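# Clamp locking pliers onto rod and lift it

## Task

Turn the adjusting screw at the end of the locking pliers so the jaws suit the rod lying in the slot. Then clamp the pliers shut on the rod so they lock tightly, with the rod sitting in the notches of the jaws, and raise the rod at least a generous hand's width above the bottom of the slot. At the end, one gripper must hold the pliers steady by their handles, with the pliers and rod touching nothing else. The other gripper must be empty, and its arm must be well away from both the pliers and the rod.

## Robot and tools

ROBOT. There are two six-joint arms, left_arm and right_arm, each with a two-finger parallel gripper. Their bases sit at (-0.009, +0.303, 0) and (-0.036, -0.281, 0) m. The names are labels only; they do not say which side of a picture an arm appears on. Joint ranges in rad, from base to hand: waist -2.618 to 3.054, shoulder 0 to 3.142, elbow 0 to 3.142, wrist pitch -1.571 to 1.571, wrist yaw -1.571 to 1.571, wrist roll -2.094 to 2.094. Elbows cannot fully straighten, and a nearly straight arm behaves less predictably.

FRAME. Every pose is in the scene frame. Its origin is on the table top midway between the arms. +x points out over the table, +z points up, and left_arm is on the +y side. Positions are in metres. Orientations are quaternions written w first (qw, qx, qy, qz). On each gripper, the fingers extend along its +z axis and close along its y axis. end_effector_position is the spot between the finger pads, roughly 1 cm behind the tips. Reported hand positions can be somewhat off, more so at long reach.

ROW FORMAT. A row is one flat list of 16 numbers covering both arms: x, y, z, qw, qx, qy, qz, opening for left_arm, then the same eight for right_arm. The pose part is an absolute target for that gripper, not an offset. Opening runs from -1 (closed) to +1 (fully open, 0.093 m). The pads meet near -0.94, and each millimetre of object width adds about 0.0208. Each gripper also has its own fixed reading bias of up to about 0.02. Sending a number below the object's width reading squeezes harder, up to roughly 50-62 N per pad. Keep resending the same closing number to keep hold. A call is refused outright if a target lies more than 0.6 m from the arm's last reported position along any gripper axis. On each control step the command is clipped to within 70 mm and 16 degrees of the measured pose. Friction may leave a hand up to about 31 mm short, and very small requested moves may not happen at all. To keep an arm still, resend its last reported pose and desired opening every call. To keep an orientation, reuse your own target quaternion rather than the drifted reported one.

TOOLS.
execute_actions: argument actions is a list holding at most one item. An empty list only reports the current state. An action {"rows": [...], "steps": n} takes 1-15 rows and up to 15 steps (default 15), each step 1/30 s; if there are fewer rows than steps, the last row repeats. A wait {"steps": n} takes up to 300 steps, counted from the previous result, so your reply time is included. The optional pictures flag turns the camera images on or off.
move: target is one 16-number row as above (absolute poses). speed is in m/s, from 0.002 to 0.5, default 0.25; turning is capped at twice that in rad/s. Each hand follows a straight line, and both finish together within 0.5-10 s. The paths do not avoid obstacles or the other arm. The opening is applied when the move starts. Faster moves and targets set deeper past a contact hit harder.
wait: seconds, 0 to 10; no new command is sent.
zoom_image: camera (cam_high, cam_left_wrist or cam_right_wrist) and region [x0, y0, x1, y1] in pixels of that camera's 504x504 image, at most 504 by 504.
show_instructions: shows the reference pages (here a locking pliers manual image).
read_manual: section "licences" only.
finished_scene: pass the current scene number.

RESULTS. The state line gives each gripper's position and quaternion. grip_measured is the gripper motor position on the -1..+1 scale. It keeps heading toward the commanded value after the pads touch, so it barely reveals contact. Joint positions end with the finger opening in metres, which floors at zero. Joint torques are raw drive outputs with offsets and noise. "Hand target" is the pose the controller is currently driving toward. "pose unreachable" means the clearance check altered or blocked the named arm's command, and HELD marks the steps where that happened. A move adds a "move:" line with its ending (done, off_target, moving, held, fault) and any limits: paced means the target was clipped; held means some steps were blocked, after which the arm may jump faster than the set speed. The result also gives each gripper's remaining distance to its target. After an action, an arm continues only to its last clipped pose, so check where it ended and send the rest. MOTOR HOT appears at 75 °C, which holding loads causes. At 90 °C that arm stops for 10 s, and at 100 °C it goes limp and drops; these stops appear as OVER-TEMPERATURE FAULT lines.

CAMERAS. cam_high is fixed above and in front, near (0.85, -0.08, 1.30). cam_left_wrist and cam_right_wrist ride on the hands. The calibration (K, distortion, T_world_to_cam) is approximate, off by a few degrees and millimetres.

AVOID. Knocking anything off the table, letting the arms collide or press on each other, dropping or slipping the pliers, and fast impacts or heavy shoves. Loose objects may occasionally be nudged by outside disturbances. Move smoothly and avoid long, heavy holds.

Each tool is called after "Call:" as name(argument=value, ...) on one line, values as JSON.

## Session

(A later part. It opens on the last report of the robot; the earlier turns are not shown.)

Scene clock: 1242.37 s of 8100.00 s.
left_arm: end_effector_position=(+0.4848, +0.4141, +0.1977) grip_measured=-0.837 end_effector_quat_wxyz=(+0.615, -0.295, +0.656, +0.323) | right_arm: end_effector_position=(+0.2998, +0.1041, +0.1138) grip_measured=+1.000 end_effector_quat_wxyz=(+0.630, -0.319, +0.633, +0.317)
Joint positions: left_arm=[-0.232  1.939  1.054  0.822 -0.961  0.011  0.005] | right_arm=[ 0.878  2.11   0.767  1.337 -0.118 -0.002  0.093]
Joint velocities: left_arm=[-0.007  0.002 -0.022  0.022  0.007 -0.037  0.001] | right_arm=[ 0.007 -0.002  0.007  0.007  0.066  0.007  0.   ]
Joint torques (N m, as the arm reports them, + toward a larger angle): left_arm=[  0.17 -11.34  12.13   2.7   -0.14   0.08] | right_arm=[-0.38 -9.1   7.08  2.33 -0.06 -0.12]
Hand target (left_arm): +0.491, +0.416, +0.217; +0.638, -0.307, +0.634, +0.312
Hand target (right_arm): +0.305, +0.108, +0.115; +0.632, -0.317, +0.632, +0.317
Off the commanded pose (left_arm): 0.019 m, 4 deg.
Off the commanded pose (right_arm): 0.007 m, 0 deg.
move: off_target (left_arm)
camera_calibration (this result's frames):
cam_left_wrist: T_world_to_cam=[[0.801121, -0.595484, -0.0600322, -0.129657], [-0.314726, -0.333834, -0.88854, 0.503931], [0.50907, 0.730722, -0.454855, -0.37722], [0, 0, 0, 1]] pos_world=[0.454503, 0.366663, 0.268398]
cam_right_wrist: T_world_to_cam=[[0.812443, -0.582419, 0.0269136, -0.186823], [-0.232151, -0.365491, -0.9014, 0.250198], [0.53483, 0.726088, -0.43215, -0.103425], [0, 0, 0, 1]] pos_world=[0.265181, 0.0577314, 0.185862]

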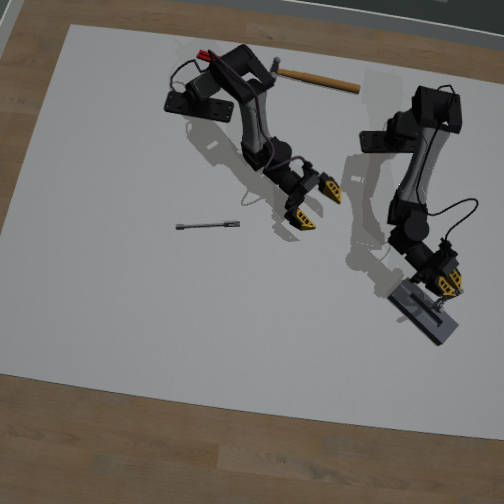

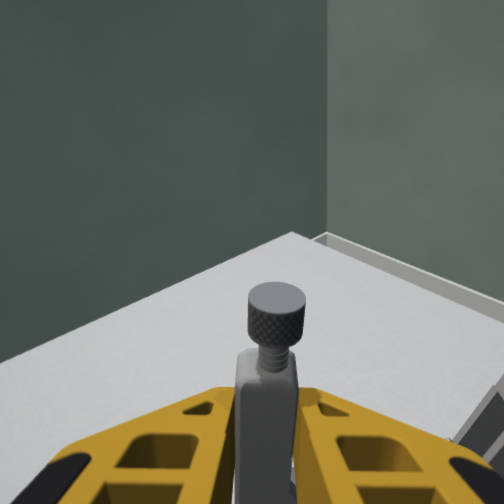

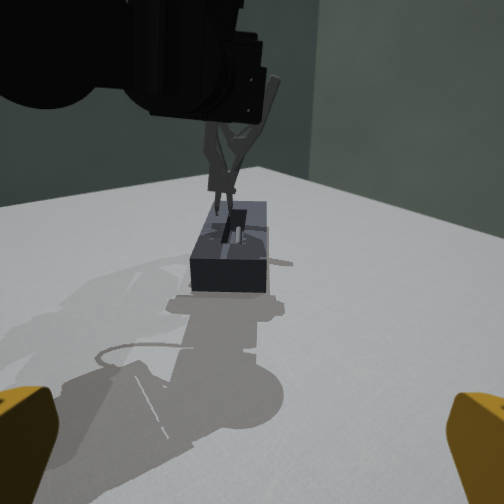

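Call:
move(target=[0.499,0.410,0.212,0.6358,-0.3094,0.6358,0.3094,-0.9,0.305,0.108,0.115,0.632,-0.317,0.632,0.317,1], speed=0.03)

Call:
zoom_image(camera="cam_right_wrist", region=[190,150,300,260])

Scene clock: 1249.63 s of 8100.00 s.
left_arm: end_effector_position=(+0.4918, +0.4137, +0.2004) grip_measured=-0.837 end_effector_quat_wxyz=(+0.617, -0.297, +0.654, +0.321) | right_arm: end_effector_position=(+0.2998, +0.1041, +0.1138) grip_measured=+1.000 end_effector_quat_wxyz=(+0.630, -0.319, +0.633, +0.317)
Joint positions: left_arm=[-0.232  1.956  1.089  0.811 -0.961  0.008  0.005] | right_arm=[ 0.878  2.11   0.767  1.337 -0.118 -0.002  0.093]
Joint velocities: left_arm=[-0.002 -0.002 -0.007 -0.037 -0.037  0.095  0.   ] | right_arm=[-0.012  0.007 -0.002  0.037 -0.007 -0.007  0.   ]
Joint torques (N m, as the arm reports them, + toward a larger angle): left_arm=[ -0.97 -10.87  11.6    2.58  -0.22  -0.08] | right_arm=[-0.37 -9.08  7.05  2.32 -0.04 -0.12]
Hand target (left_arm): +0.498, +0.410, +0.212; +0.635, -0.310, +0.636, +0.309
Hand target (right_arm): +0.305, +0.108, +0.115; +0.632, -0.317, +0.632, +0.317
Off the commanded pose (left_arm): 0.014 m, 4 deg.
Off the commanded pose (right_arm): 0.007 m, 0 deg.
move: off_target (left_arm)
camera_calibration (this result's frames):
cam_left_wrist: T_world_to_cam=[[0.801369, -0.595827, -0.052906, -0.136744], [-0.308213, -0.335492, -0.890196, 0.506185], [0.512653, 0.729682, -0.452494, -0.381042], [0, 0, 0, 1]] pos_world=[0.460938, 0.366385, 0.27095]
cam_right_wrist: T_world_to_cam=[[0.812443, -0.582419, 0.0269136, -0.186823], [-0.232151, -0.365491, -0.9014, 0.250198], [0.53483, 0.726088, -0.43215, -0.103425], [0, 0, 0, 1]] pos_world=[0.265181, 0.0577314, 0.185862]

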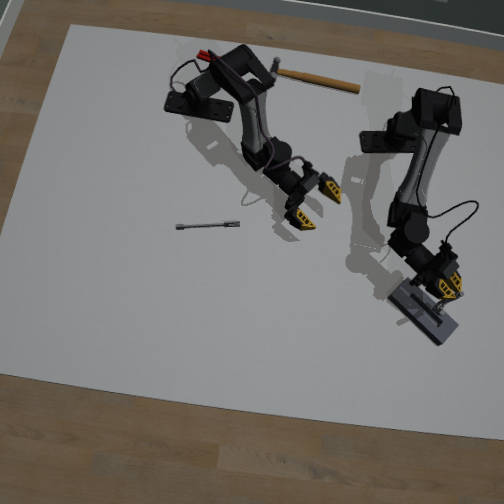

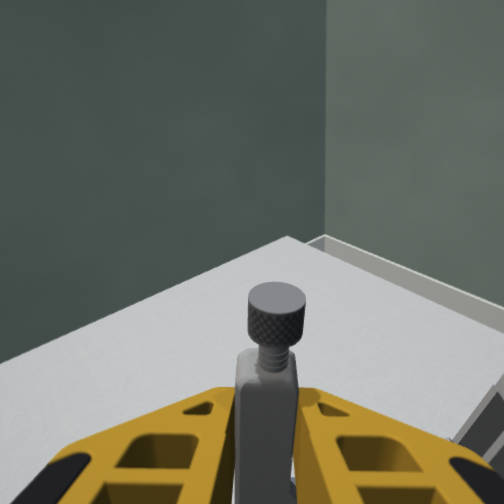

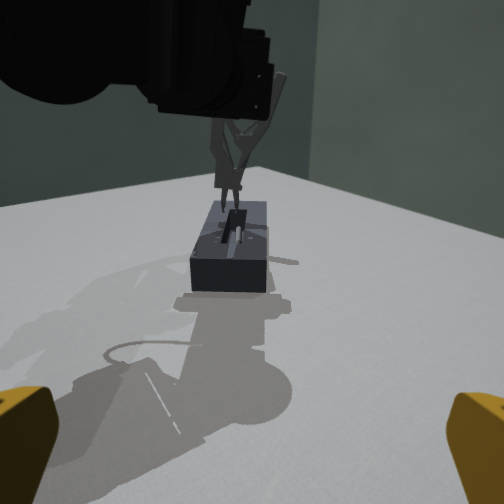

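Region (190, 150, 300, 260) of cam_right_wrist's 504x504 image, scaled by 4.582, with more detail than that image has.

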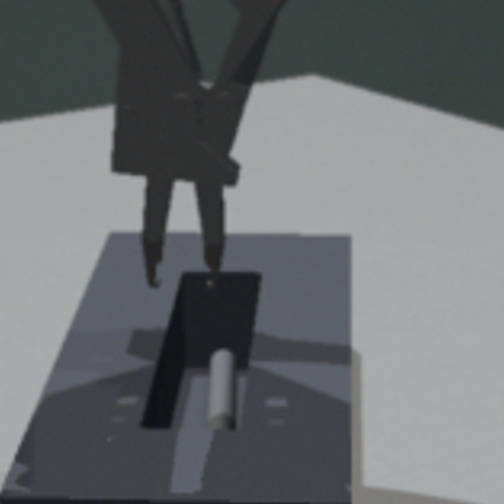

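Call:
move(target=[0.500,0.409,0.224,0.6358,-0.3094,0.6358,0.3094,-0.9,0.305,0.108,0.115,0.632,-0.317,0.632,0.317,1], speed=0.03)

Call:
move(target=[0.500,0.409,0.198,0.6358,-0.3094,0.6358,0.3094,-0.9,0.305,0.108,0.115,0.632,-0.317,0.632,0.317,1], speed=0.02)

Call:
zoom_image(camera="cam_right_wrist", region=[190,150,300,260])

Scene clock: 1254.17 s of 8100.00 s.
left_arm: end_effector_position=(+0.4948, +0.4138, +0.2040) grip_measured=-0.837 end_effector_quat_wxyz=(+0.614, -0.296, +0.656, +0.323) | right_arm: end_effector_position=(+0.2998, +0.1041, +0.1137) grip_measured=+1.000 end_effector_quat_wxyz=(+0.630, -0.319, +0.633, +0.317)
Joint positions: left_arm=[-0.232  1.956  1.112  0.78  -0.964  0.008  0.005] | right_arm=[ 0.878  2.11   0.767  1.337 -0.118 -0.002  0.093]
Joint velocities: left_arm=[ 0.007 -0.012  0.017  0.051 -0.022 -0.081 -0.001] | right_arm=[-0.017  0.017  0.002 -0.022 -0.051  0.007  0.   ]
Joint torques (N m, as the arm reports them, + toward a larger angle): left_arm=[ -1.04 -12.98  11.8    2.48  -0.23  -0.03] | right_arm=[-0.38 -9.11  7.03  2.33 -0.05 -0.13]
Hand target (left_arm): +0.499, +0.409, +0.224; +0.636, -0.310, +0.636, +0.309
Hand target (right_arm): +0.305, +0.108, +0.115; +0.632, -0.317, +0.632, +0.317
Off the commanded pose (left_arm): 0.021 m, 4 deg.
Off the commanded pose (right_arm): 0.007 m, 0 deg.
move: off_target (left_arm)
camera_calibration (this result's frames):
cam_left_wrist: T_world_to_cam=[[0.802575, -0.59366, -0.0586585, -0.13923], [-0.313473, -0.336031, -0.888154, 0.512811], [0.507551, 0.731198, -0.455786, -0.378425], [0, 0, 0, 1]] pos_world=[0.464565, 0.366369, 0.274807]
cam_right_wrist: T_world_to_cam=[[0.81245, -0.582412, 0.0268629, -0.186817], [-0.232386, -0.365741, -0.901238, 0.250193], [0.534717, 0.725968, -0.432491, -0.103379], [0, 0, 0, 1]] pos_world=[0.265199, 0.0577511, 0.185792]

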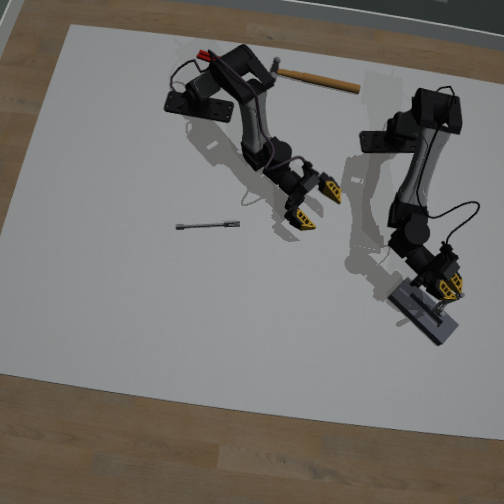

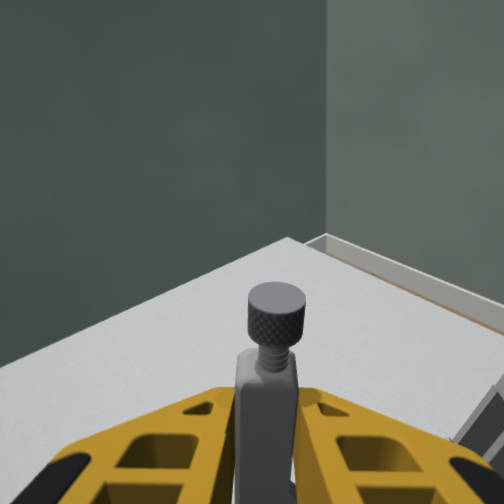

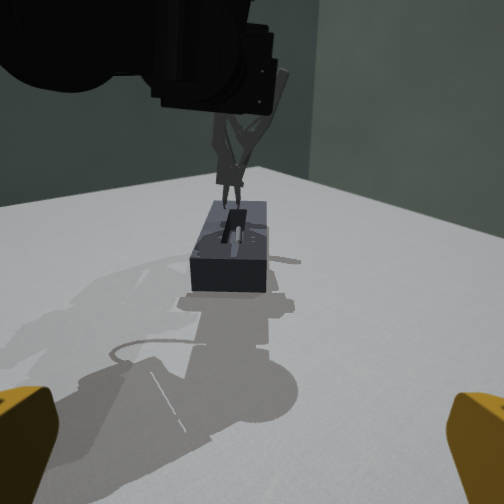

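Scene clock: 1256.17 s of 8100.00 s.
left_arm: end_effector_position=(+0.4990, +0.4136, +0.1945) grip_measured=-0.837 end_effector_quat_wxyz=(+0.622, -0.301, +0.649, +0.319) | right_arm: end_effector_position=(+0.2998, +0.1041, +0.1137) grip_measured=+1.000 end_effector_quat_wxyz=(+0.630, -0.319, +0.633, +0.317)
Joint positions: left_arm=[-0.232  2.     1.112  0.846 -0.964  0.006  0.005] | right_arm=[ 0.878  2.11   0.767  1.337 -0.118 -0.002  0.093]
Joint velocities: left_arm=[ 0.007  0.007 -0.012  0.007  0.007 -0.081 -0.   ] | right_arm=[-0.007 -0.007  0.002 -0.066 -0.007  0.007  0.   ]
Joint torques (N m, as the arm reports them, + toward a larger angle): left_arm=[ -1.06 -11.86   8.42   2.68  -0.23  -0.08] | right_arm=[-0.35 -9.11  7.05  2.32 -0.04 -0.11]
Hand target (left_arm): +0.500, +0.409, +0.198; +0.635, -0.310, +0.637, +0.309
Hand target (right_arm): +0.305, +0.108, +0.115; +0.632, -0.317, +0.632, +0.317
Off the commanded pose (left_arm): 0.006 m, 3 deg.
Off the commanded pose (right_arm): 0.007 m, 0 deg.
move: off_target (left_arm)
camera_calibration (this result's frames):
cam_left_wrist: T_world_to_cam=[[0.804218, -0.593116, -0.0380388, -0.148327], [-0.291753, -0.338214, -0.894702, 0.496938], [0.517797, 0.730633, -0.445041, -0.391767], [0, 0, 0, 1]] pos_world=[0.467126, 0.366334, 0.264617]
cam_right_wrist: T_world_to_cam=[[0.81245, -0.582412, 0.0268629, -0.186817], [-0.232386, -0.365741, -0.901238, 0.250193], [0.534717, 0.725968, -0.432491, -0.103379], [0, 0, 0, 1]] pos_world=[0.265199, 0.0577511, 0.185792]

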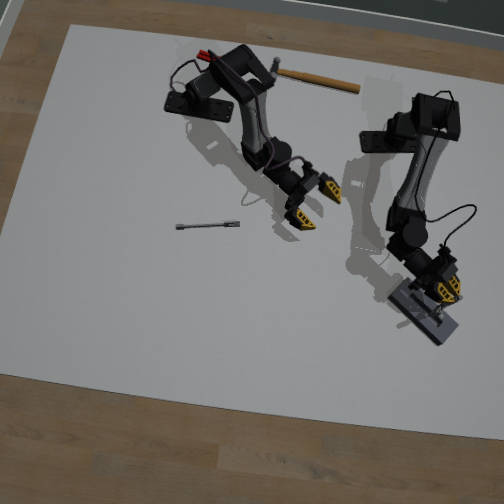

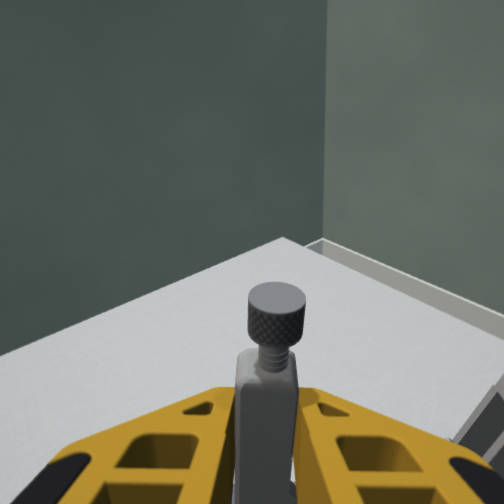

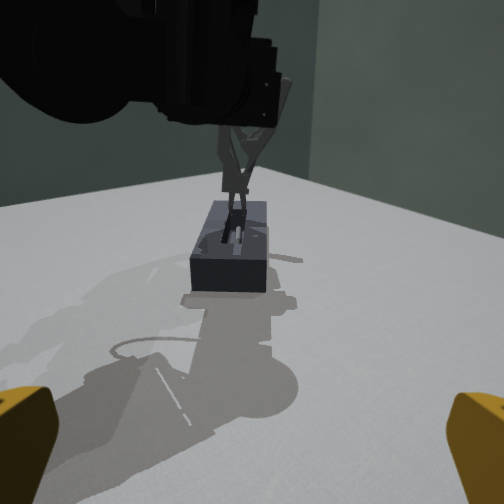

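Region (190, 150, 300, 260) of cam_right_wrist's 504x504 image, scaled by 4.582, with more detail than that image has.

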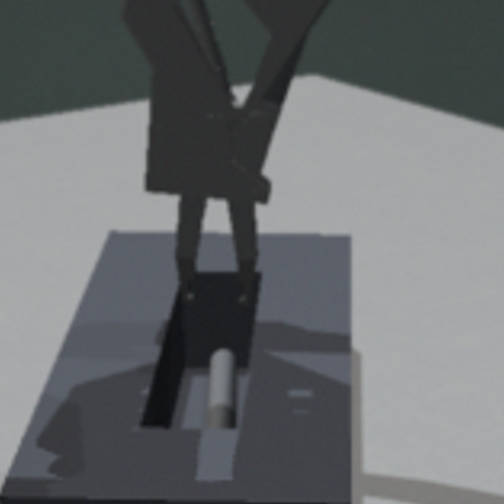

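Call:
move(target=[0.495,0.407,0.182,0.6358,-0.3094,0.6358,0.3094,-0.9,0.305,0.108,0.115,0.632,-0.317,0.632,0.317,1], speed=0.015)

Call:
zoom_image(camera="cam_right_wrist", region=[190,150,300,260])

Scene clock: 1261.97 s of 8100.00 s.
left_arm: end_effector_position=(+0.4970, +0.4119, +0.1851) grip_measured=-0.837 end_effector_quat_wxyz=(+0.626, -0.306, +0.643, +0.318) | right_arm: end_effector_position=(+0.2998, +0.1041, +0.1137) grip_measured=+1.000 end_effector_quat_wxyz=(+0.630, -0.319, +0.633, +0.317)
Joint positions: left_arm=[-0.238  2.026  1.091  0.91  -0.977  0.005  0.005] | right_arm=[ 0.878  2.11   0.767  1.337 -0.118 -0.002  0.093]
Joint velocities: left_arm=[ 0.007 -0.002 -0.022  0.022  0.007 -0.022 -0.   ] | right_arm=[-0.017 -0.007 -0.012  0.022 -0.022 -0.022  0.   ]
Joint torques (N m, as the arm reports them, + toward a larger angle): left_arm=[ -1.09 -11.87   6.24   2.68  -0.17  -0.08] | right_arm=[-0.4  -9.14  7.06  2.33 -0.04 -0.11]
Hand target (left_arm): +0.495, +0.407, +0.182; +0.635, -0.310, +0.637, +0.309
Hand target (right_arm): +0.305, +0.108, +0.115; +0.632, -0.317, +0.632, +0.317
Off the commanded pose (left_arm): 0.006 m, 2 deg.
Off the commanded pose (right_arm): 0.007 m, 0 deg.
move: done
camera_calibration (this result's frames):
cam_left_wrist: T_world_to_cam=[[0.808362, -0.588221, -0.0234009, -0.154915], [-0.274086, -0.340888, -0.899262, 0.480488], [0.520988, 0.733343, -0.436784, -0.397862], [0, 0, 0, 1]] pos_world=[0.464204, 0.364437, 0.25468]
cam_right_wrist: T_world_to_cam=[[0.81245, -0.582412, 0.0268629, -0.186817], [-0.232386, -0.365741, -0.901238, 0.250193], [0.534717, 0.725968, -0.432491, -0.103379], [0, 0, 0, 1]] pos_world=[0.265199, 0.0577511, 0.185792]

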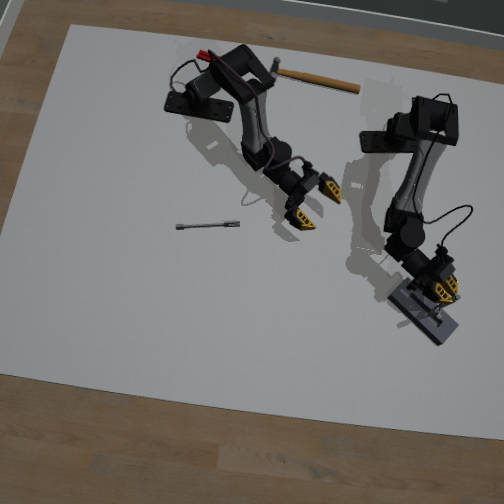

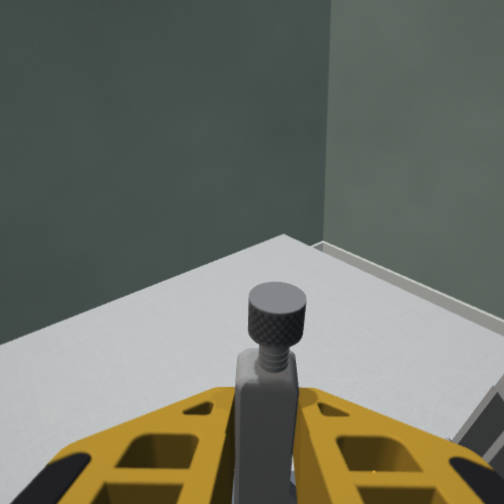

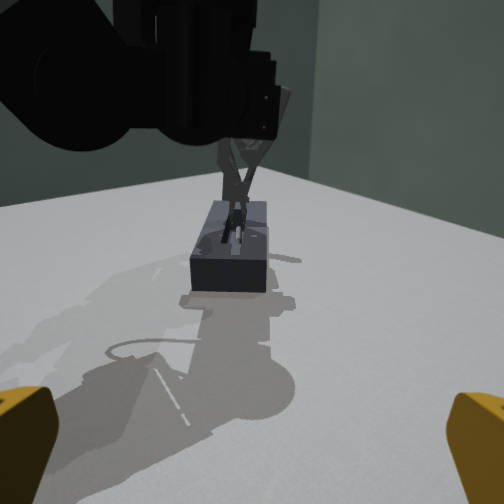

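Region (190, 150, 300, 260) of cam_right_wrist's 504x504 image, scaled by 4.582, with more detail than that image has.

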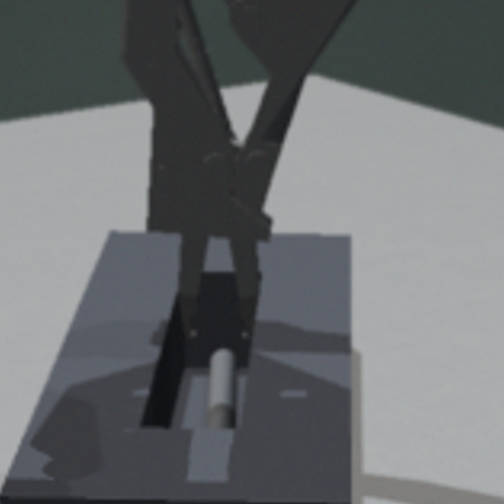

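Call:
move(target=[0.493,0.408,0.170,0.6358,-0.3094,0.6358,0.3094,-0.9,0.305,0.108,0.115,0.632,-0.317,0.632,0.317,1], speed=0.012)

Call:
zoom_image(camera="cam_right_wrist", region=[190,150,300,260])

Scene clock: 1270.33 s of 8100.00 s.
left_arm: end_effector_position=(+0.4946, +0.4123, +0.1732) grip_measured=-0.837 end_effector_quat_wxyz=(+0.626, -0.308, +0.642, +0.319) | right_arm: end_effector_position=(+0.2998, +0.1041, +0.1137) grip_measured=+1.000 end_effector_quat_wxyz=(+0.630, -0.319, +0.633, +0.317)
Joint positions: left_arm=[-0.238  2.052  1.069  0.96  -0.98   0.005  0.005] | right_arm=[ 0.878  2.11   0.767  1.337 -0.118 -0.002  0.093]
Joint velocities: left_arm=[ 0.002 -0.012 -0.012  0.066 -0.051 -0.007  0.   ] | right_arm=[ 0.017 -0.007 -0.012 -0.007 -0.037  0.022  0.   ]
Joint torques (N m, as the arm reports them, + toward a larger angle): left_arm=[ -0.93 -11.7    5.99   2.68  -0.11  -0.08] | right_arm=[-0.38 -9.12  7.08  2.33 -0.05 -0.12]
Hand target (left_arm): +0.493, +0.408, +0.170; +0.635, -0.310, +0.637, +0.309
Hand target (right_arm): +0.305, +0.108, +0.115; +0.632, -0.317, +0.632, +0.317
Off the commanded pose (left_arm): 0.006 m, 2 deg.
Off the commanded pose (right_arm): 0.007 m, 0 deg.
move: done
camera_calibration (this result's frames):
cam_left_wrist: T_world_to_cam=[[0.810411, -0.585443, -0.0221565, -0.155345], [-0.27154, -0.341836, -0.899675, 0.46849], [0.519134, 0.735122, -0.435999, -0.402106], [0, 0, 0, 1]] pos_world=[0.461854, 0.364799, 0.242729]
cam_right_wrist: T_world_to_cam=[[0.81245, -0.582412, 0.0268629, -0.186817], [-0.232386, -0.365741, -0.901238, 0.250193], [0.534717, 0.725968, -0.432491, -0.103379], [0, 0, 0, 1]] pos_world=[0.265199, 0.0577511, 0.185792]

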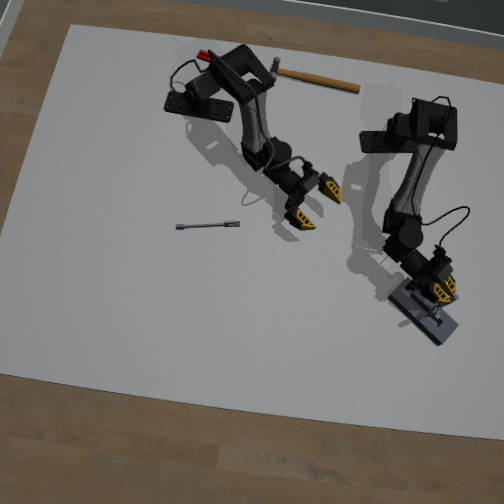

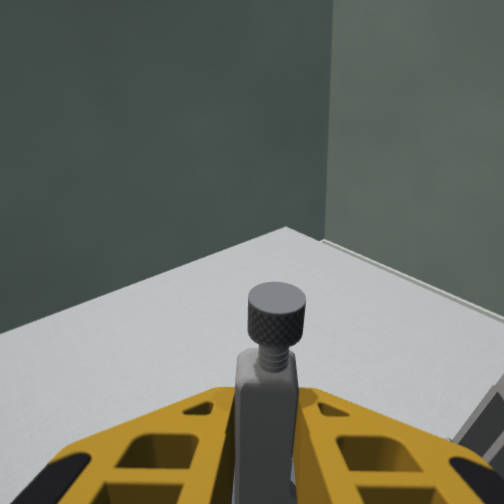

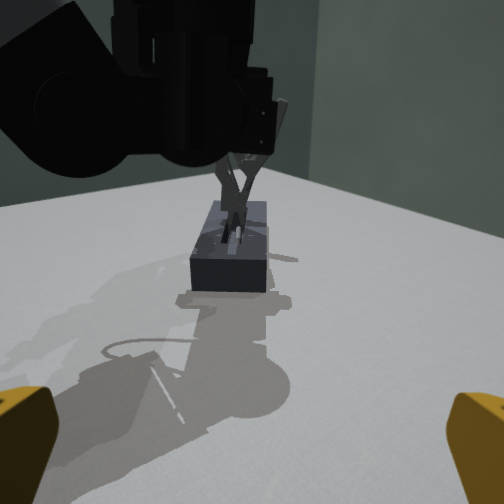

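Region (190, 150, 300, 260) of cam_right_wrist's 504x504 image, scaled by 4.582, with more detail than that image has.

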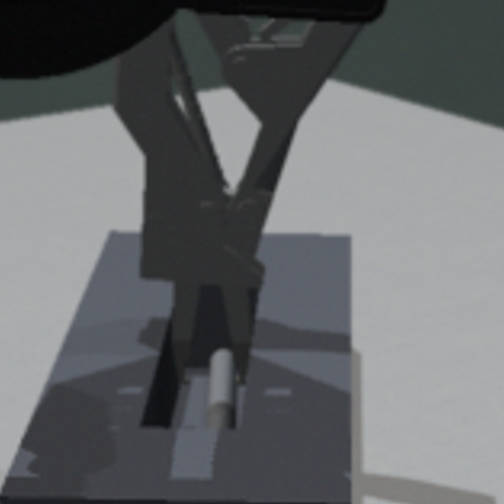

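Call:
move(target=[0.4955,0.4065,0.160,0.6358,-0.3094,0.6358,0.3094,-0.9,0.305,0.108,0.115,0.632,-0.317,0.632,0.317,1], speed=0.01)

Call:
zoom_image(camera="cam_right_wrist", region=[200,190,270,260])

Scene clock: 1275.77 s of 8100.00 s.
left_arm: end_effector_position=(+0.4965, +0.4122, +0.1625) grip_measured=-0.837 end_effector_quat_wxyz=(+0.625, -0.307, +0.642, +0.319) | right_arm: end_effector_position=(+0.2998, +0.1041, +0.1137) grip_measured=+1.000 end_effector_quat_wxyz=(+0.630, -0.319, +0.633, +0.317)
Joint positions: left_arm=[-0.238  2.085  1.069  0.992 -0.98   0.005  0.005] | right_arm=[ 0.878  2.11   0.767  1.337 -0.118 -0.002  0.093]
Joint velocities: left_arm=[ 0.007 -0.017 -0.017  0.051  0.007 -0.051  0.001] | right_arm=[-0.032 -0.017 -0.007  0.037 -0.022 -0.007  0.   ]
Joint torques (N m, as the arm reports them, + toward a larger angle): left_arm=[ -1.02 -11.69   6.35   2.73  -0.14  -0.05] | right_arm=[-0.33 -9.11  7.1   2.32 -0.04 -0.11]
Hand target (left_arm): +0.496, +0.407, +0.160; +0.635, -0.310, +0.637, +0.309
Hand target (right_arm): +0.305, +0.108, +0.115; +0.632, -0.317, +0.632, +0.317
Off the commanded pose (left_arm): 0.006 m, 2 deg.
Off the commanded pose (right_arm): 0.007 m, 0 deg.
move: done
camera_calibration (this result's frames):
cam_left_wrist: T_world_to_cam=[[0.810599, -0.585132, -0.023451, -0.157178], [-0.272779, -0.341847, -0.899296, 0.459976], [0.51819, 0.735365, -0.436712, -0.407179], [0, 0, 0, 1]] pos_world=[0.463876, 0.364697, 0.232149]
cam_right_wrist: T_world_to_cam=[[0.81245, -0.582412, 0.0268629, -0.186817], [-0.232386, -0.365741, -0.901238, 0.250193], [0.534717, 0.725968, -0.432491, -0.103379], [0, 0, 0, 1]] pos_world=[0.265199, 0.0577511, 0.185792]

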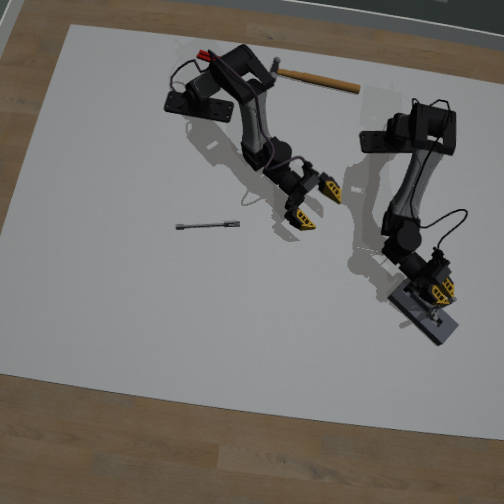

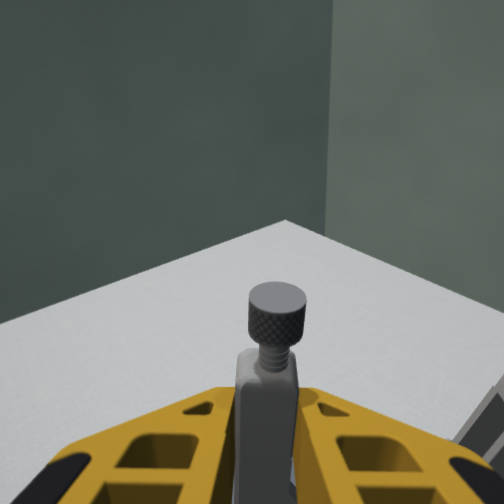

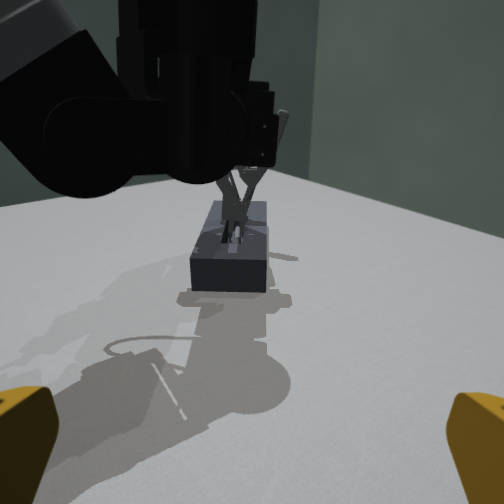

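Region (200, 190, 270, 260) of cam_right_wrist's 504x504 image, scaled by 7.200, with more detail than that image has.

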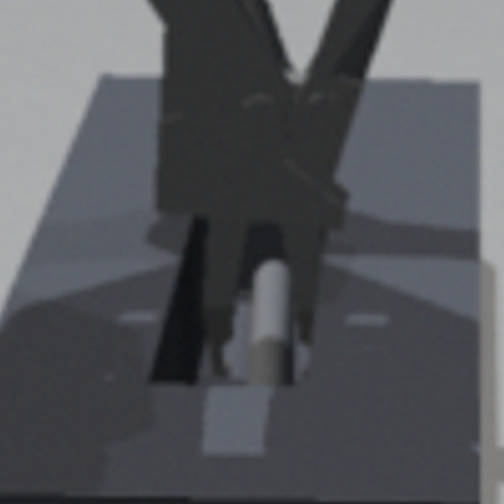

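Astride. Continue down to seat.

Call:
move(target=[0.4955,0.4065,0.148,0.6358,-0.3094,0.6358,0.3094,-0.9,0.305,0.108,0.115,0.632,-0.317,0.632,0.317,1], speed=0.01)

Call:
zoom_image(camera="cam_right_wrist", region=[200,190,270,260])

Scene clock: 1280.07 s of 8100.00 s.
left_arm: end_effector_position=(+0.4950, +0.4142, +0.1614) grip_measured=-0.837 end_effector_quat_wxyz=(+0.633, -0.319, +0.628, +0.320) | right_arm: end_effector_position=(+0.2998, +0.1041, +0.1137) grip_measured=+1.000 end_effector_quat_wxyz=(+0.630, -0.319, +0.633, +0.317)
Joint positions: left_arm=[-0.238  2.109  1.069  1.052 -1.001  0.009  0.005] | right_arm=[ 0.878  2.11   0.767  1.337 -0.118 -0.002  0.093]
Joint velocities: left_arm=[ 0.007 -0.002 -0.012 -0.066  0.037  0.022 -0.   ] | right_arm=[-0.002  0.002 -0.012 -0.022 -0.081 -0.051  0.   ]
Joint torques (N m, as the arm reports them, + toward a larger angle): left_arm=[ -1.03 -10.92   5.25   2.48   0.12  -0.11] | right_arm=[-0.4  -9.07  7.08  2.33 -0.05 -0.11]
Hand target (left_arm): +0.495, +0.407, +0.148; +0.635, -0.310, +0.636, +0.309
Hand target (right_arm): +0.305, +0.108, +0.115; +0.632, -0.317, +0.632, +0.317
Off the commanded pose (left_arm): 0.015 m, 2 deg.
Off the commanded pose (right_arm): 0.007 m, 0 deg.
move: off_target (left_arm)
camera_calibration (this result's frames):
cam_left_wrist: T_world_to_cam=[[0.822581, -0.568629, 0.00453582, -0.172105], [-0.23492, -0.347078, -0.907937, 0.444001], [0.517854, 0.745787, -0.419082, -0.415343], [0, 0, 0, 1]] pos_world=[0.460962, 0.365996, 0.229843]
cam_right_wrist: T_world_to_cam=[[0.81245, -0.582412, 0.0268629, -0.186817], [-0.232386, -0.365741, -0.901238, 0.250193], [0.534717, 0.725968, -0.432491, -0.103379], [0, 0, 0, 1]] pos_world=[0.265199, 0.0577511, 0.185792]

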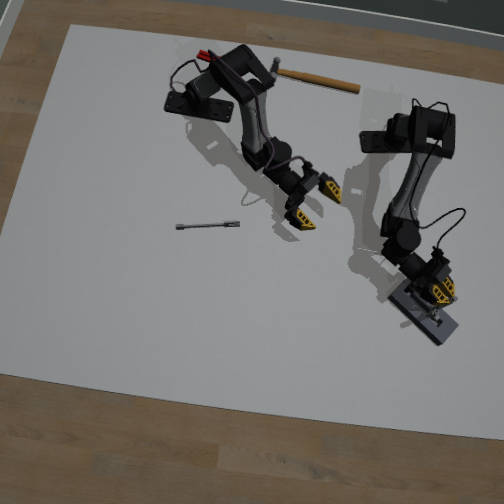

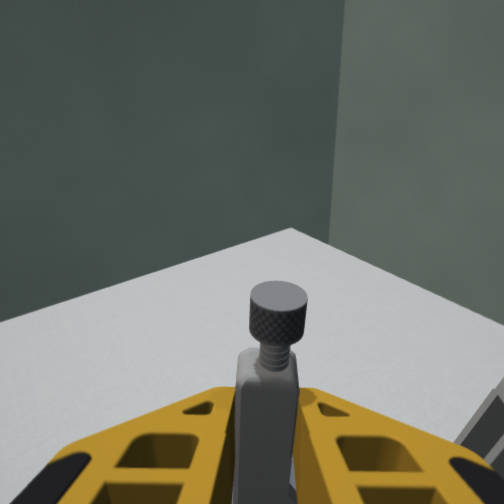

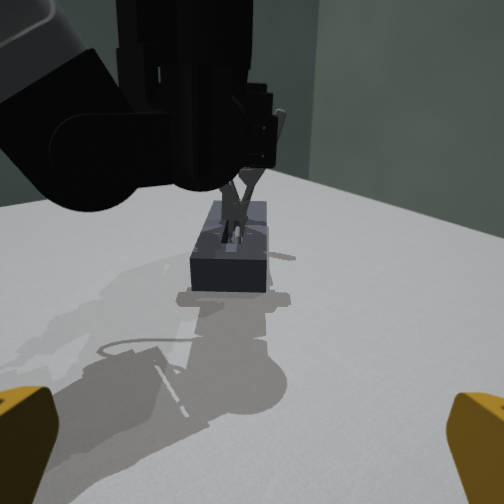

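Region (200, 190, 270, 260) of cam_right_wrist's 504x504 image, scaled by 7.200, with more detail than that image has.

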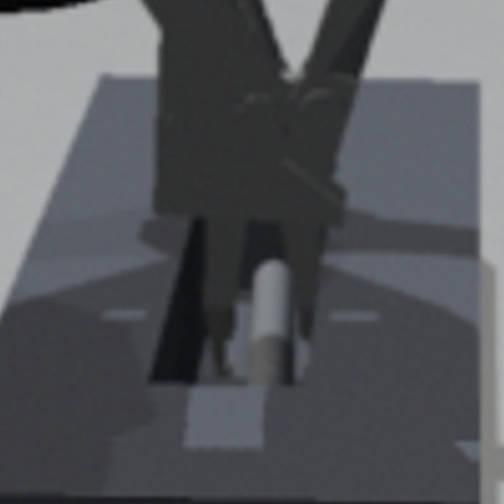

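Call:
execute_actions(actions=[{"rows":[[0.495,0.411,0.157,0.6358,-0.3094,0.6358,0.3094,-0.8,0.305,0.108,0.115,0.632,-0.317,0.632,0.317,1],[0.495,0.411,0.157,0.6358,-0.3094,0.6358,0.3094,-0.8,0.305,0.108,0.115,0.632,-0.317,0.632,0.317,1],[0.495,0.411,0.157,0.6358,-0.3094,0.6358,0.3094,-0.8,0.305,0.108,0.115,0.632,-0.317,0.632,0.317,1],[0.495,0.411,0.157,0.6358,-0.3094,0.6358,0.3094,-0.75,0.305,0.108,0.115,0.632,-0.317,0.632,0.317,1],[0.495,0.411,0.157,0.6358,-0.3094,0.6358,0.3094,-0.75,0.305,0.108,0.115,0.632,-0.317,0.632,0.317,1],[0.495,0.411,0.157,0.6358,-0.3094,0.6358,0.3094,-0.7,0.305,0.108,0.115,0.632,-0.317,0.632,0.317,1],[0.495,0.411,0.157,0.6358,-0.3094,0.6358,0.3094,-0.7,0.305,0.108,0.115,0.632,-0.317,0.632,0.317,1],[0.495,0.411,0.157,0.6358,-0.3094,0.6358,0.3094,-0.66,0.305,0.108,0.115,0.632,-0.317,0.632,0.317,1],[0.495,0.411,0.157,0.6358,-0.3094,0.6358,0.3094,-0.62,0.305,0.108,0.115,0.632,-0.317,0.632,0.317,1],[0.495,0.411,0.157,0.6358,-0.3094,0.6358,0.3094,-0.58,0.305,0.108,0.115,0.632,-0.317,0.632,0.317,1],[0.495,0.411,0.157,0.6358,-0.3094,0.6358,0.3094,-0.55,0.305,0.108,0.115,0.632,-0.317,0.632,0.317,1]],"steps":15}])

Call:
move(target=[0.468,0.377,0.158,0.6358,-0.3094,0.6358,0.3094,-0.55,0.305,0.108,0.115,0.632,-0.317,0.632,0.317,1], speed=0.04)

Scene clock: 1287.77 s of 8100.00 s.
left_arm: end_effector_position=(+0.4976, +0.4123, +0.1613) grip_measured=-0.551 end_effector_quat_wxyz=(+0.636, -0.313, +0.631, +0.314) | right_arm: end_effector_position=(+0.2998, +0.1041, +0.1137) grip_measured=+1.000 end_effector_quat_wxyz=(+0.630, -0.319, +0.633, +0.317)
Joint positions: left_arm=[-0.238  2.109  1.069  1.053 -0.982  0.009  0.019] | right_arm=[ 0.878  2.11   0.767  1.337 -0.118 -0.002  0.093]
Joint velocities: left_arm=[-0.007 -0.002  0.027 -0.037 -0.022  0.066  0.   ] | right_arm=[-0.012 -0.002 -0.002  0.066 -0.081  0.007  0.   ]
Joint torques (N m, as the arm reports them, + toward a larger angle): left_arm=[ -0.26 -13.38   5.49   2.22   0.02  -0.11] | right_arm=[-0.39 -9.08  7.09  2.33 -0.05 -0.11]
Hand target (left_arm): +0.495, +0.411, +0.157; +0.636, -0.309, +0.636, +0.310
Hand target (right_arm): +0.305, +0.108, +0.115; +0.632, -0.317, +0.632, +0.317
Off the commanded pose (left_arm): 0.005 m, 1 deg.
Off the commanded pose (right_arm): 0.007 m, 0 deg.
Steps of this call (steps 1 to 216: nothing new was sent; steps 217 to 231: all 15 steps of this action). Readings (end_effector_position):
217: left_arm (+0.4950, +0.4142, +0.1613) | right_arm (+0.2998, +0.1041, +0.1137)
218: left_arm (+0.4950, +0.4142, +0.1613) | right_arm (+0.2998, +0.1041, +0.1137)
220: left_arm (+0.4950, +0.4142, +0.1613) | right_arm (+0.2998, +0.1041, +0.1137)
224: left_arm (+0.4954, +0.4139, +0.1613) | right_arm (+0.2998, +0.1041, +0.1137)
231: the state above
camera_calibration (this result's frames):
cam_left_wrist: T_world_to_cam=[[0.811589, -0.584213, 0.0043525, -0.163405], [-0.24141, -0.342132, -0.908112, 0.44514], [0.53202, 0.735963, -0.418705, -0.418318], [0, 0, 0, 1]] pos_world=[0.462632, 0.3647, 0.229797]
cam_right_wrist: T_world_to_cam=[[0.81245, -0.582412, 0.0268629, -0.186817], [-0.232386, -0.365741, -0.901238, 0.250193], [0.534717, 0.725968, -0.432491, -0.103379], [0, 0, 0, 1]] pos_world=[0.265199, 0.0577511, 0.185792]

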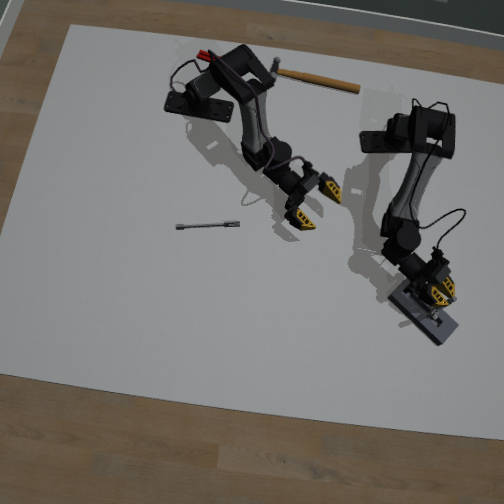

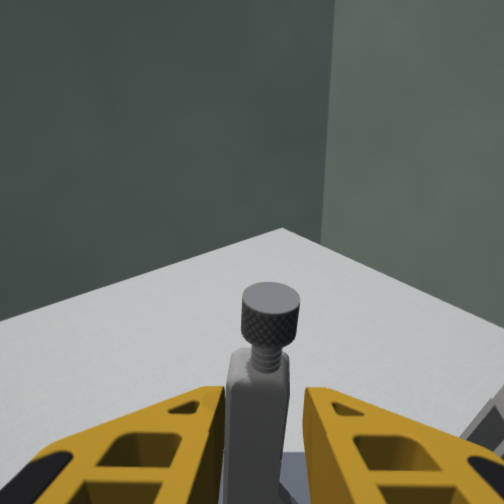

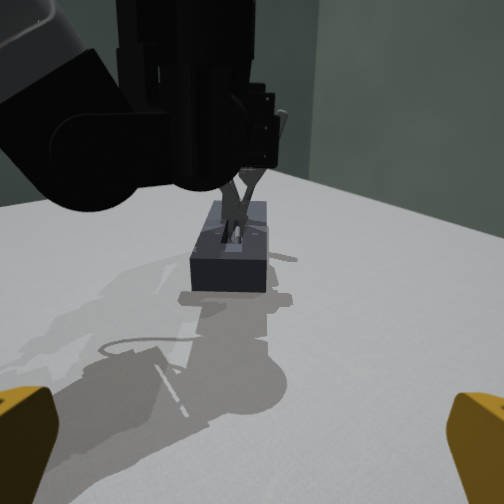

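Scene clock: 1289.47 s of 8100.00 s.
left_arm: end_effector_position=(+0.4750, +0.3787, +0.1582) grip_measured=-0.551 end_effector_quat_wxyz=(+0.635, -0.308, +0.637, +0.311) | right_arm: end_effector_position=(+0.2998, +0.1041, +0.1137) grip_measured=+1.000 end_effector_quat_wxyz=(+0.630, -0.319, +0.633, +0.317)
Joint positions: left_arm=[-0.326  2.055  0.97   1.083 -1.056  0.002  0.019] | right_arm=[ 0.878  2.11   0.767  1.337 -0.118 -0.002  0.093]
Joint velocities: left_arm=[-0.002 -0.012  0.002 -0.066 -0.007  0.007  0.   ] | right_arm=[ 0.007  0.012 -0.012 -0.007  0.022 -0.066  0.   ]
Joint torques (N m, as the arm reports them, + toward a larger angle): left_arm=[ -0.98 -13.48   4.6    2.24  -0.18  -0.06] | right_arm=[-0.36 -9.09  7.06  2.33 -0.05 -0.13]
Hand target (left_arm): +0.469, +0.377, +0.157; +0.635, -0.310, +0.636, +0.309
Hand target (right_arm): +0.305, +0.108, +0.115; +0.632, -0.317, +0.632, +0.317
Off the commanded pose (left_arm): 0.007 m, 0 deg.
Off the commanded pose (right_arm): 0.007 m, 0 deg.
move: done
camera_calibration (this result's frames):
cam_left_wrist: T_world_to_cam=[[0.803717, -0.595009, -0.00178543, -0.155934], [-0.254836, -0.341509, -0.904671, 0.430943], [0.537677, 0.727555, -0.426107, -0.381249], [0, 0, 0, 1]] pos_world=[0.440136, 0.331768, 0.22713]
cam_right_wrist: T_world_to_cam=[[0.81245, -0.582412, 0.0268629, -0.186817], [-0.232386, -0.365741, -0.901238, 0.250193], [0.534717, 0.725968, -0.432491, -0.103379], [0, 0, 0, 1]] pos_world=[0.265199, 0.0577511, 0.185792]

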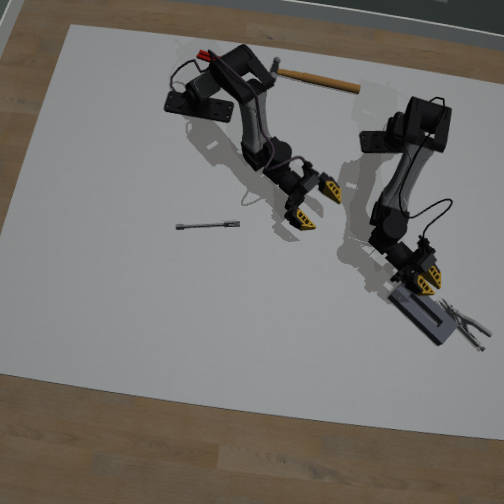

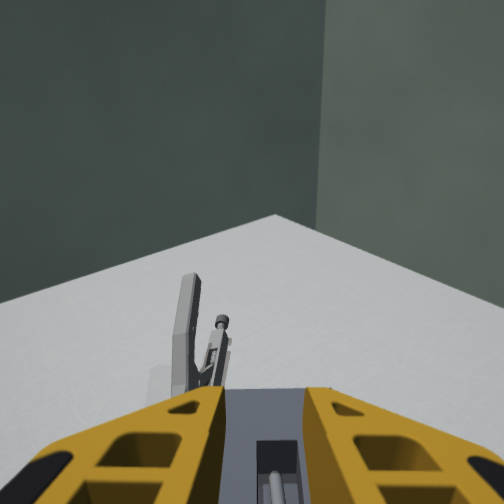

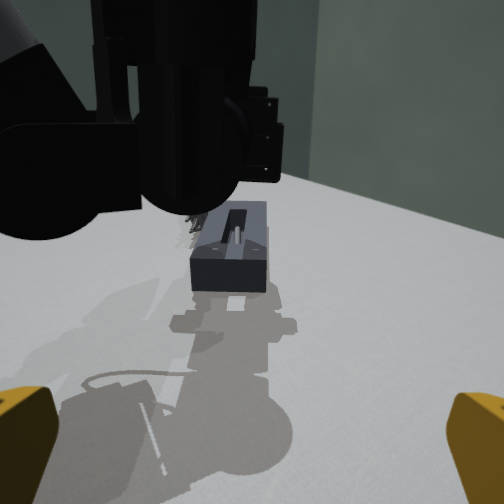

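Call:
move(target=[0.50,0.46,0.22,0.342,-0.2,0.91,0.07,-0.3,0.25,-0.1,0.15,0.632,-0.317,0.632,0.317,1], speed=0.15)

Call:
zoom_image(camera="cam_high", region=[380,260,504,384])

Scene clock: 1296.57 s of 8100.00 s.
left_arm: end_effector_position=(+0.4983, +0.4583, +0.2225) grip_measured=-0.301 end_effector_quat_wxyz=(+0.352, -0.197, +0.912, +0.074) | right_arm: end_effector_position=(+0.2565, -0.0975, +0.1518) grip_measured=+1.000 end_effector_quat_wxyz=(+0.634, -0.315, +0.630, +0.318)
Joint positions: left_arm=[ 0.087  1.963  1.902 -0.781 -0.104 -0.122  0.031] | right_arm=[ 0.312  1.551  0.186  1.374 -0.68   0.006  0.093]
Joint velocities: left_arm=[ 0.012 -0.002  0.007 -0.066 -0.095  0.022 -0.001] | right_arm=[-0.012  0.012 -0.017 -0.007 -0.007  0.022  0.   ]
Joint torques (N m, as the arm reports them, + toward a larger angle): left_arm=[  0.18 -11.58  12.14   1.89  -0.1    0.18] | right_arm=[-0.96 -6.61  3.71  2.12 -0.17 -0.05]
Hand target (left_arm): +0.501, +0.461, +0.221; +0.349, -0.195, +0.914, +0.074
Hand target (right_arm): +0.253, -0.100, +0.152; +0.632, -0.313, +0.632, +0.320
Off the commanded pose (left_arm): 0.004 m, 1 deg.
Off the commanded pose (right_arm): 0.007 m, 0 deg.
move: done
camera_calibration (this result's frames):
cam_left_wrist: T_world_to_cam=[[0.429203, -0.903091, -0.0145364, 0.20353], [-0.865673, -0.406722, -0.291869, 0.720123], [0.257672, 0.137855, -0.956348, 0.10351], [0, 0, 0, 1]] pos_world=[0.509364, 0.462426, 0.312132]
cam_right_wrist: T_world_to_cam=[[0.809618, -0.5864, 0.0255646, -0.269572], [-0.228222, -0.354627, -0.906727, 0.201557], [0.54077, 0.728269, -0.420942, 0.07956], [0, 0, 0, 1]] pos_world=[0.221227, -0.144541, 0.223139]

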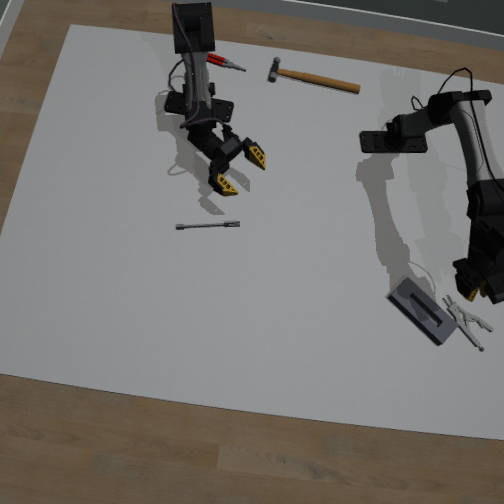

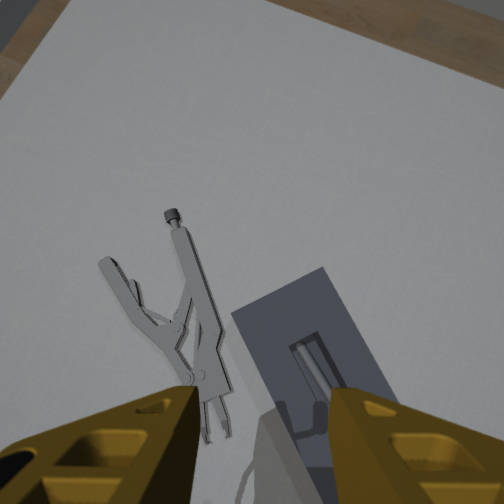

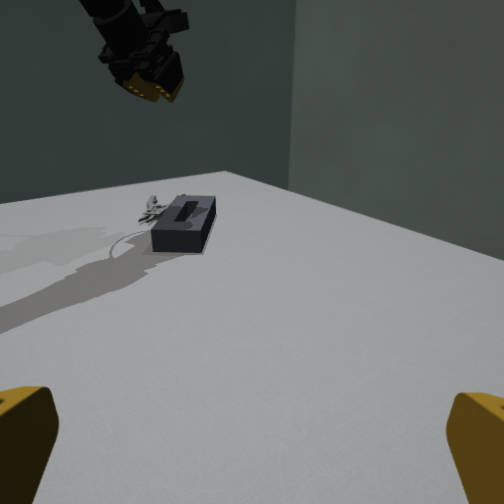

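Region (380, 260, 504, 384) of cam_high's 504x504 image, scaled by 4.065, with more detail than that image has.

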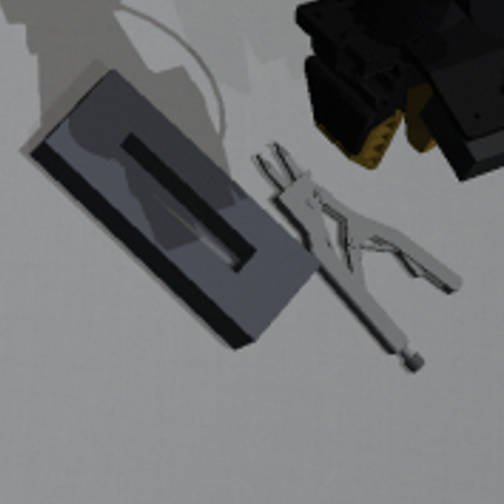

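Call:
move(target=[0.553,0.536,0.075,0.2364,-0.3928,0.8824,0.1053,-0.4,0.25,-0.1,0.15,0.632,-0.317,0.632,0.317,1], speed=0.15)

Scene clock: 1310.37 s of 8100.00 s.
left_arm: end_effector_position=(+0.5555, +0.5323, +0.0807) grip_measured=-0.399 end_effector_quat_wxyz=(+0.243, -0.385, +0.885, +0.101) | right_arm: end_effector_position=(+0.2540, -0.0980, +0.1481) grip_measured=+1.000 end_effector_quat_wxyz=(+0.630, -0.315, +0.634, +0.319)
Joint positions: left_arm=[ 0.143  2.632  2.589 -1.047 -0.239 -0.442  0.026] | right_arm=[ 0.312  1.551  0.175  1.373 -0.68   0.006  0.093]
Joint velocities: left_arm=[-0.007  0.012  0.002 -0.051 -0.022  0.007 -0.001] | right_arm=[ 0.007 -0.032  0.012 -0.066  0.007  0.007  0.   ]
Joint torques (N m, as the arm reports them, + toward a larger angle): left_arm=[  0.1  -15.96  11.55   1.34  -0.35  -0.02] | right_arm=[-0.68 -7.01  3.73  2.14 -0.11 -0.19]
Hand target (left_arm): +0.553, +0.537, +0.074; +0.236, -0.392, +0.883, +0.105
Hand target (right_arm): +0.250, -0.100, +0.150; +0.632, -0.317, +0.632, +0.317
Off the commanded pose (left_arm): 0.007 m, 1 deg.
Off the commanded pose (right_arm): 0.005 m, 0 deg.
move: done
camera_calibration (this result's frames):
cam_left_wrist: T_world_to_cam=[[0.740671, -0.67172, -0.0140954, -0.0525359], [-0.669866, -0.736682, -0.0926253, 0.809157], [0.0518345, 0.0780468, -0.995601, 0.0922461], [0, 0, 0, 1]] pos_world=[0.576157, 0.553602, 0.166048]
cam_right_wrist: T_world_to_cam=[[0.810328, -0.585715, 0.0175051, -0.266714], [-0.238988, -0.357617, -0.902771, 0.199285], [0.535026, 0.727357, -0.429766, 0.0823754], [0, 0, 0, 1]] pos_world=[0.21968, -0.144867, 0.21998]

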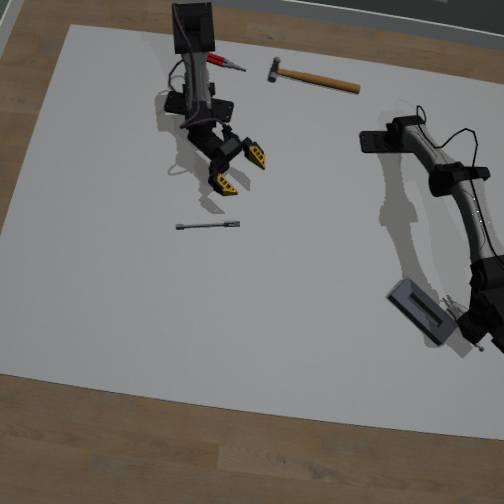

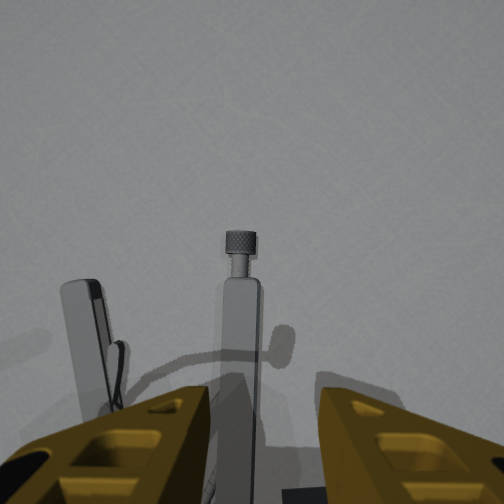

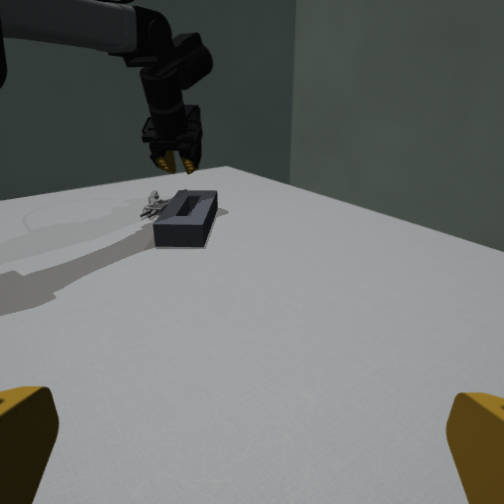

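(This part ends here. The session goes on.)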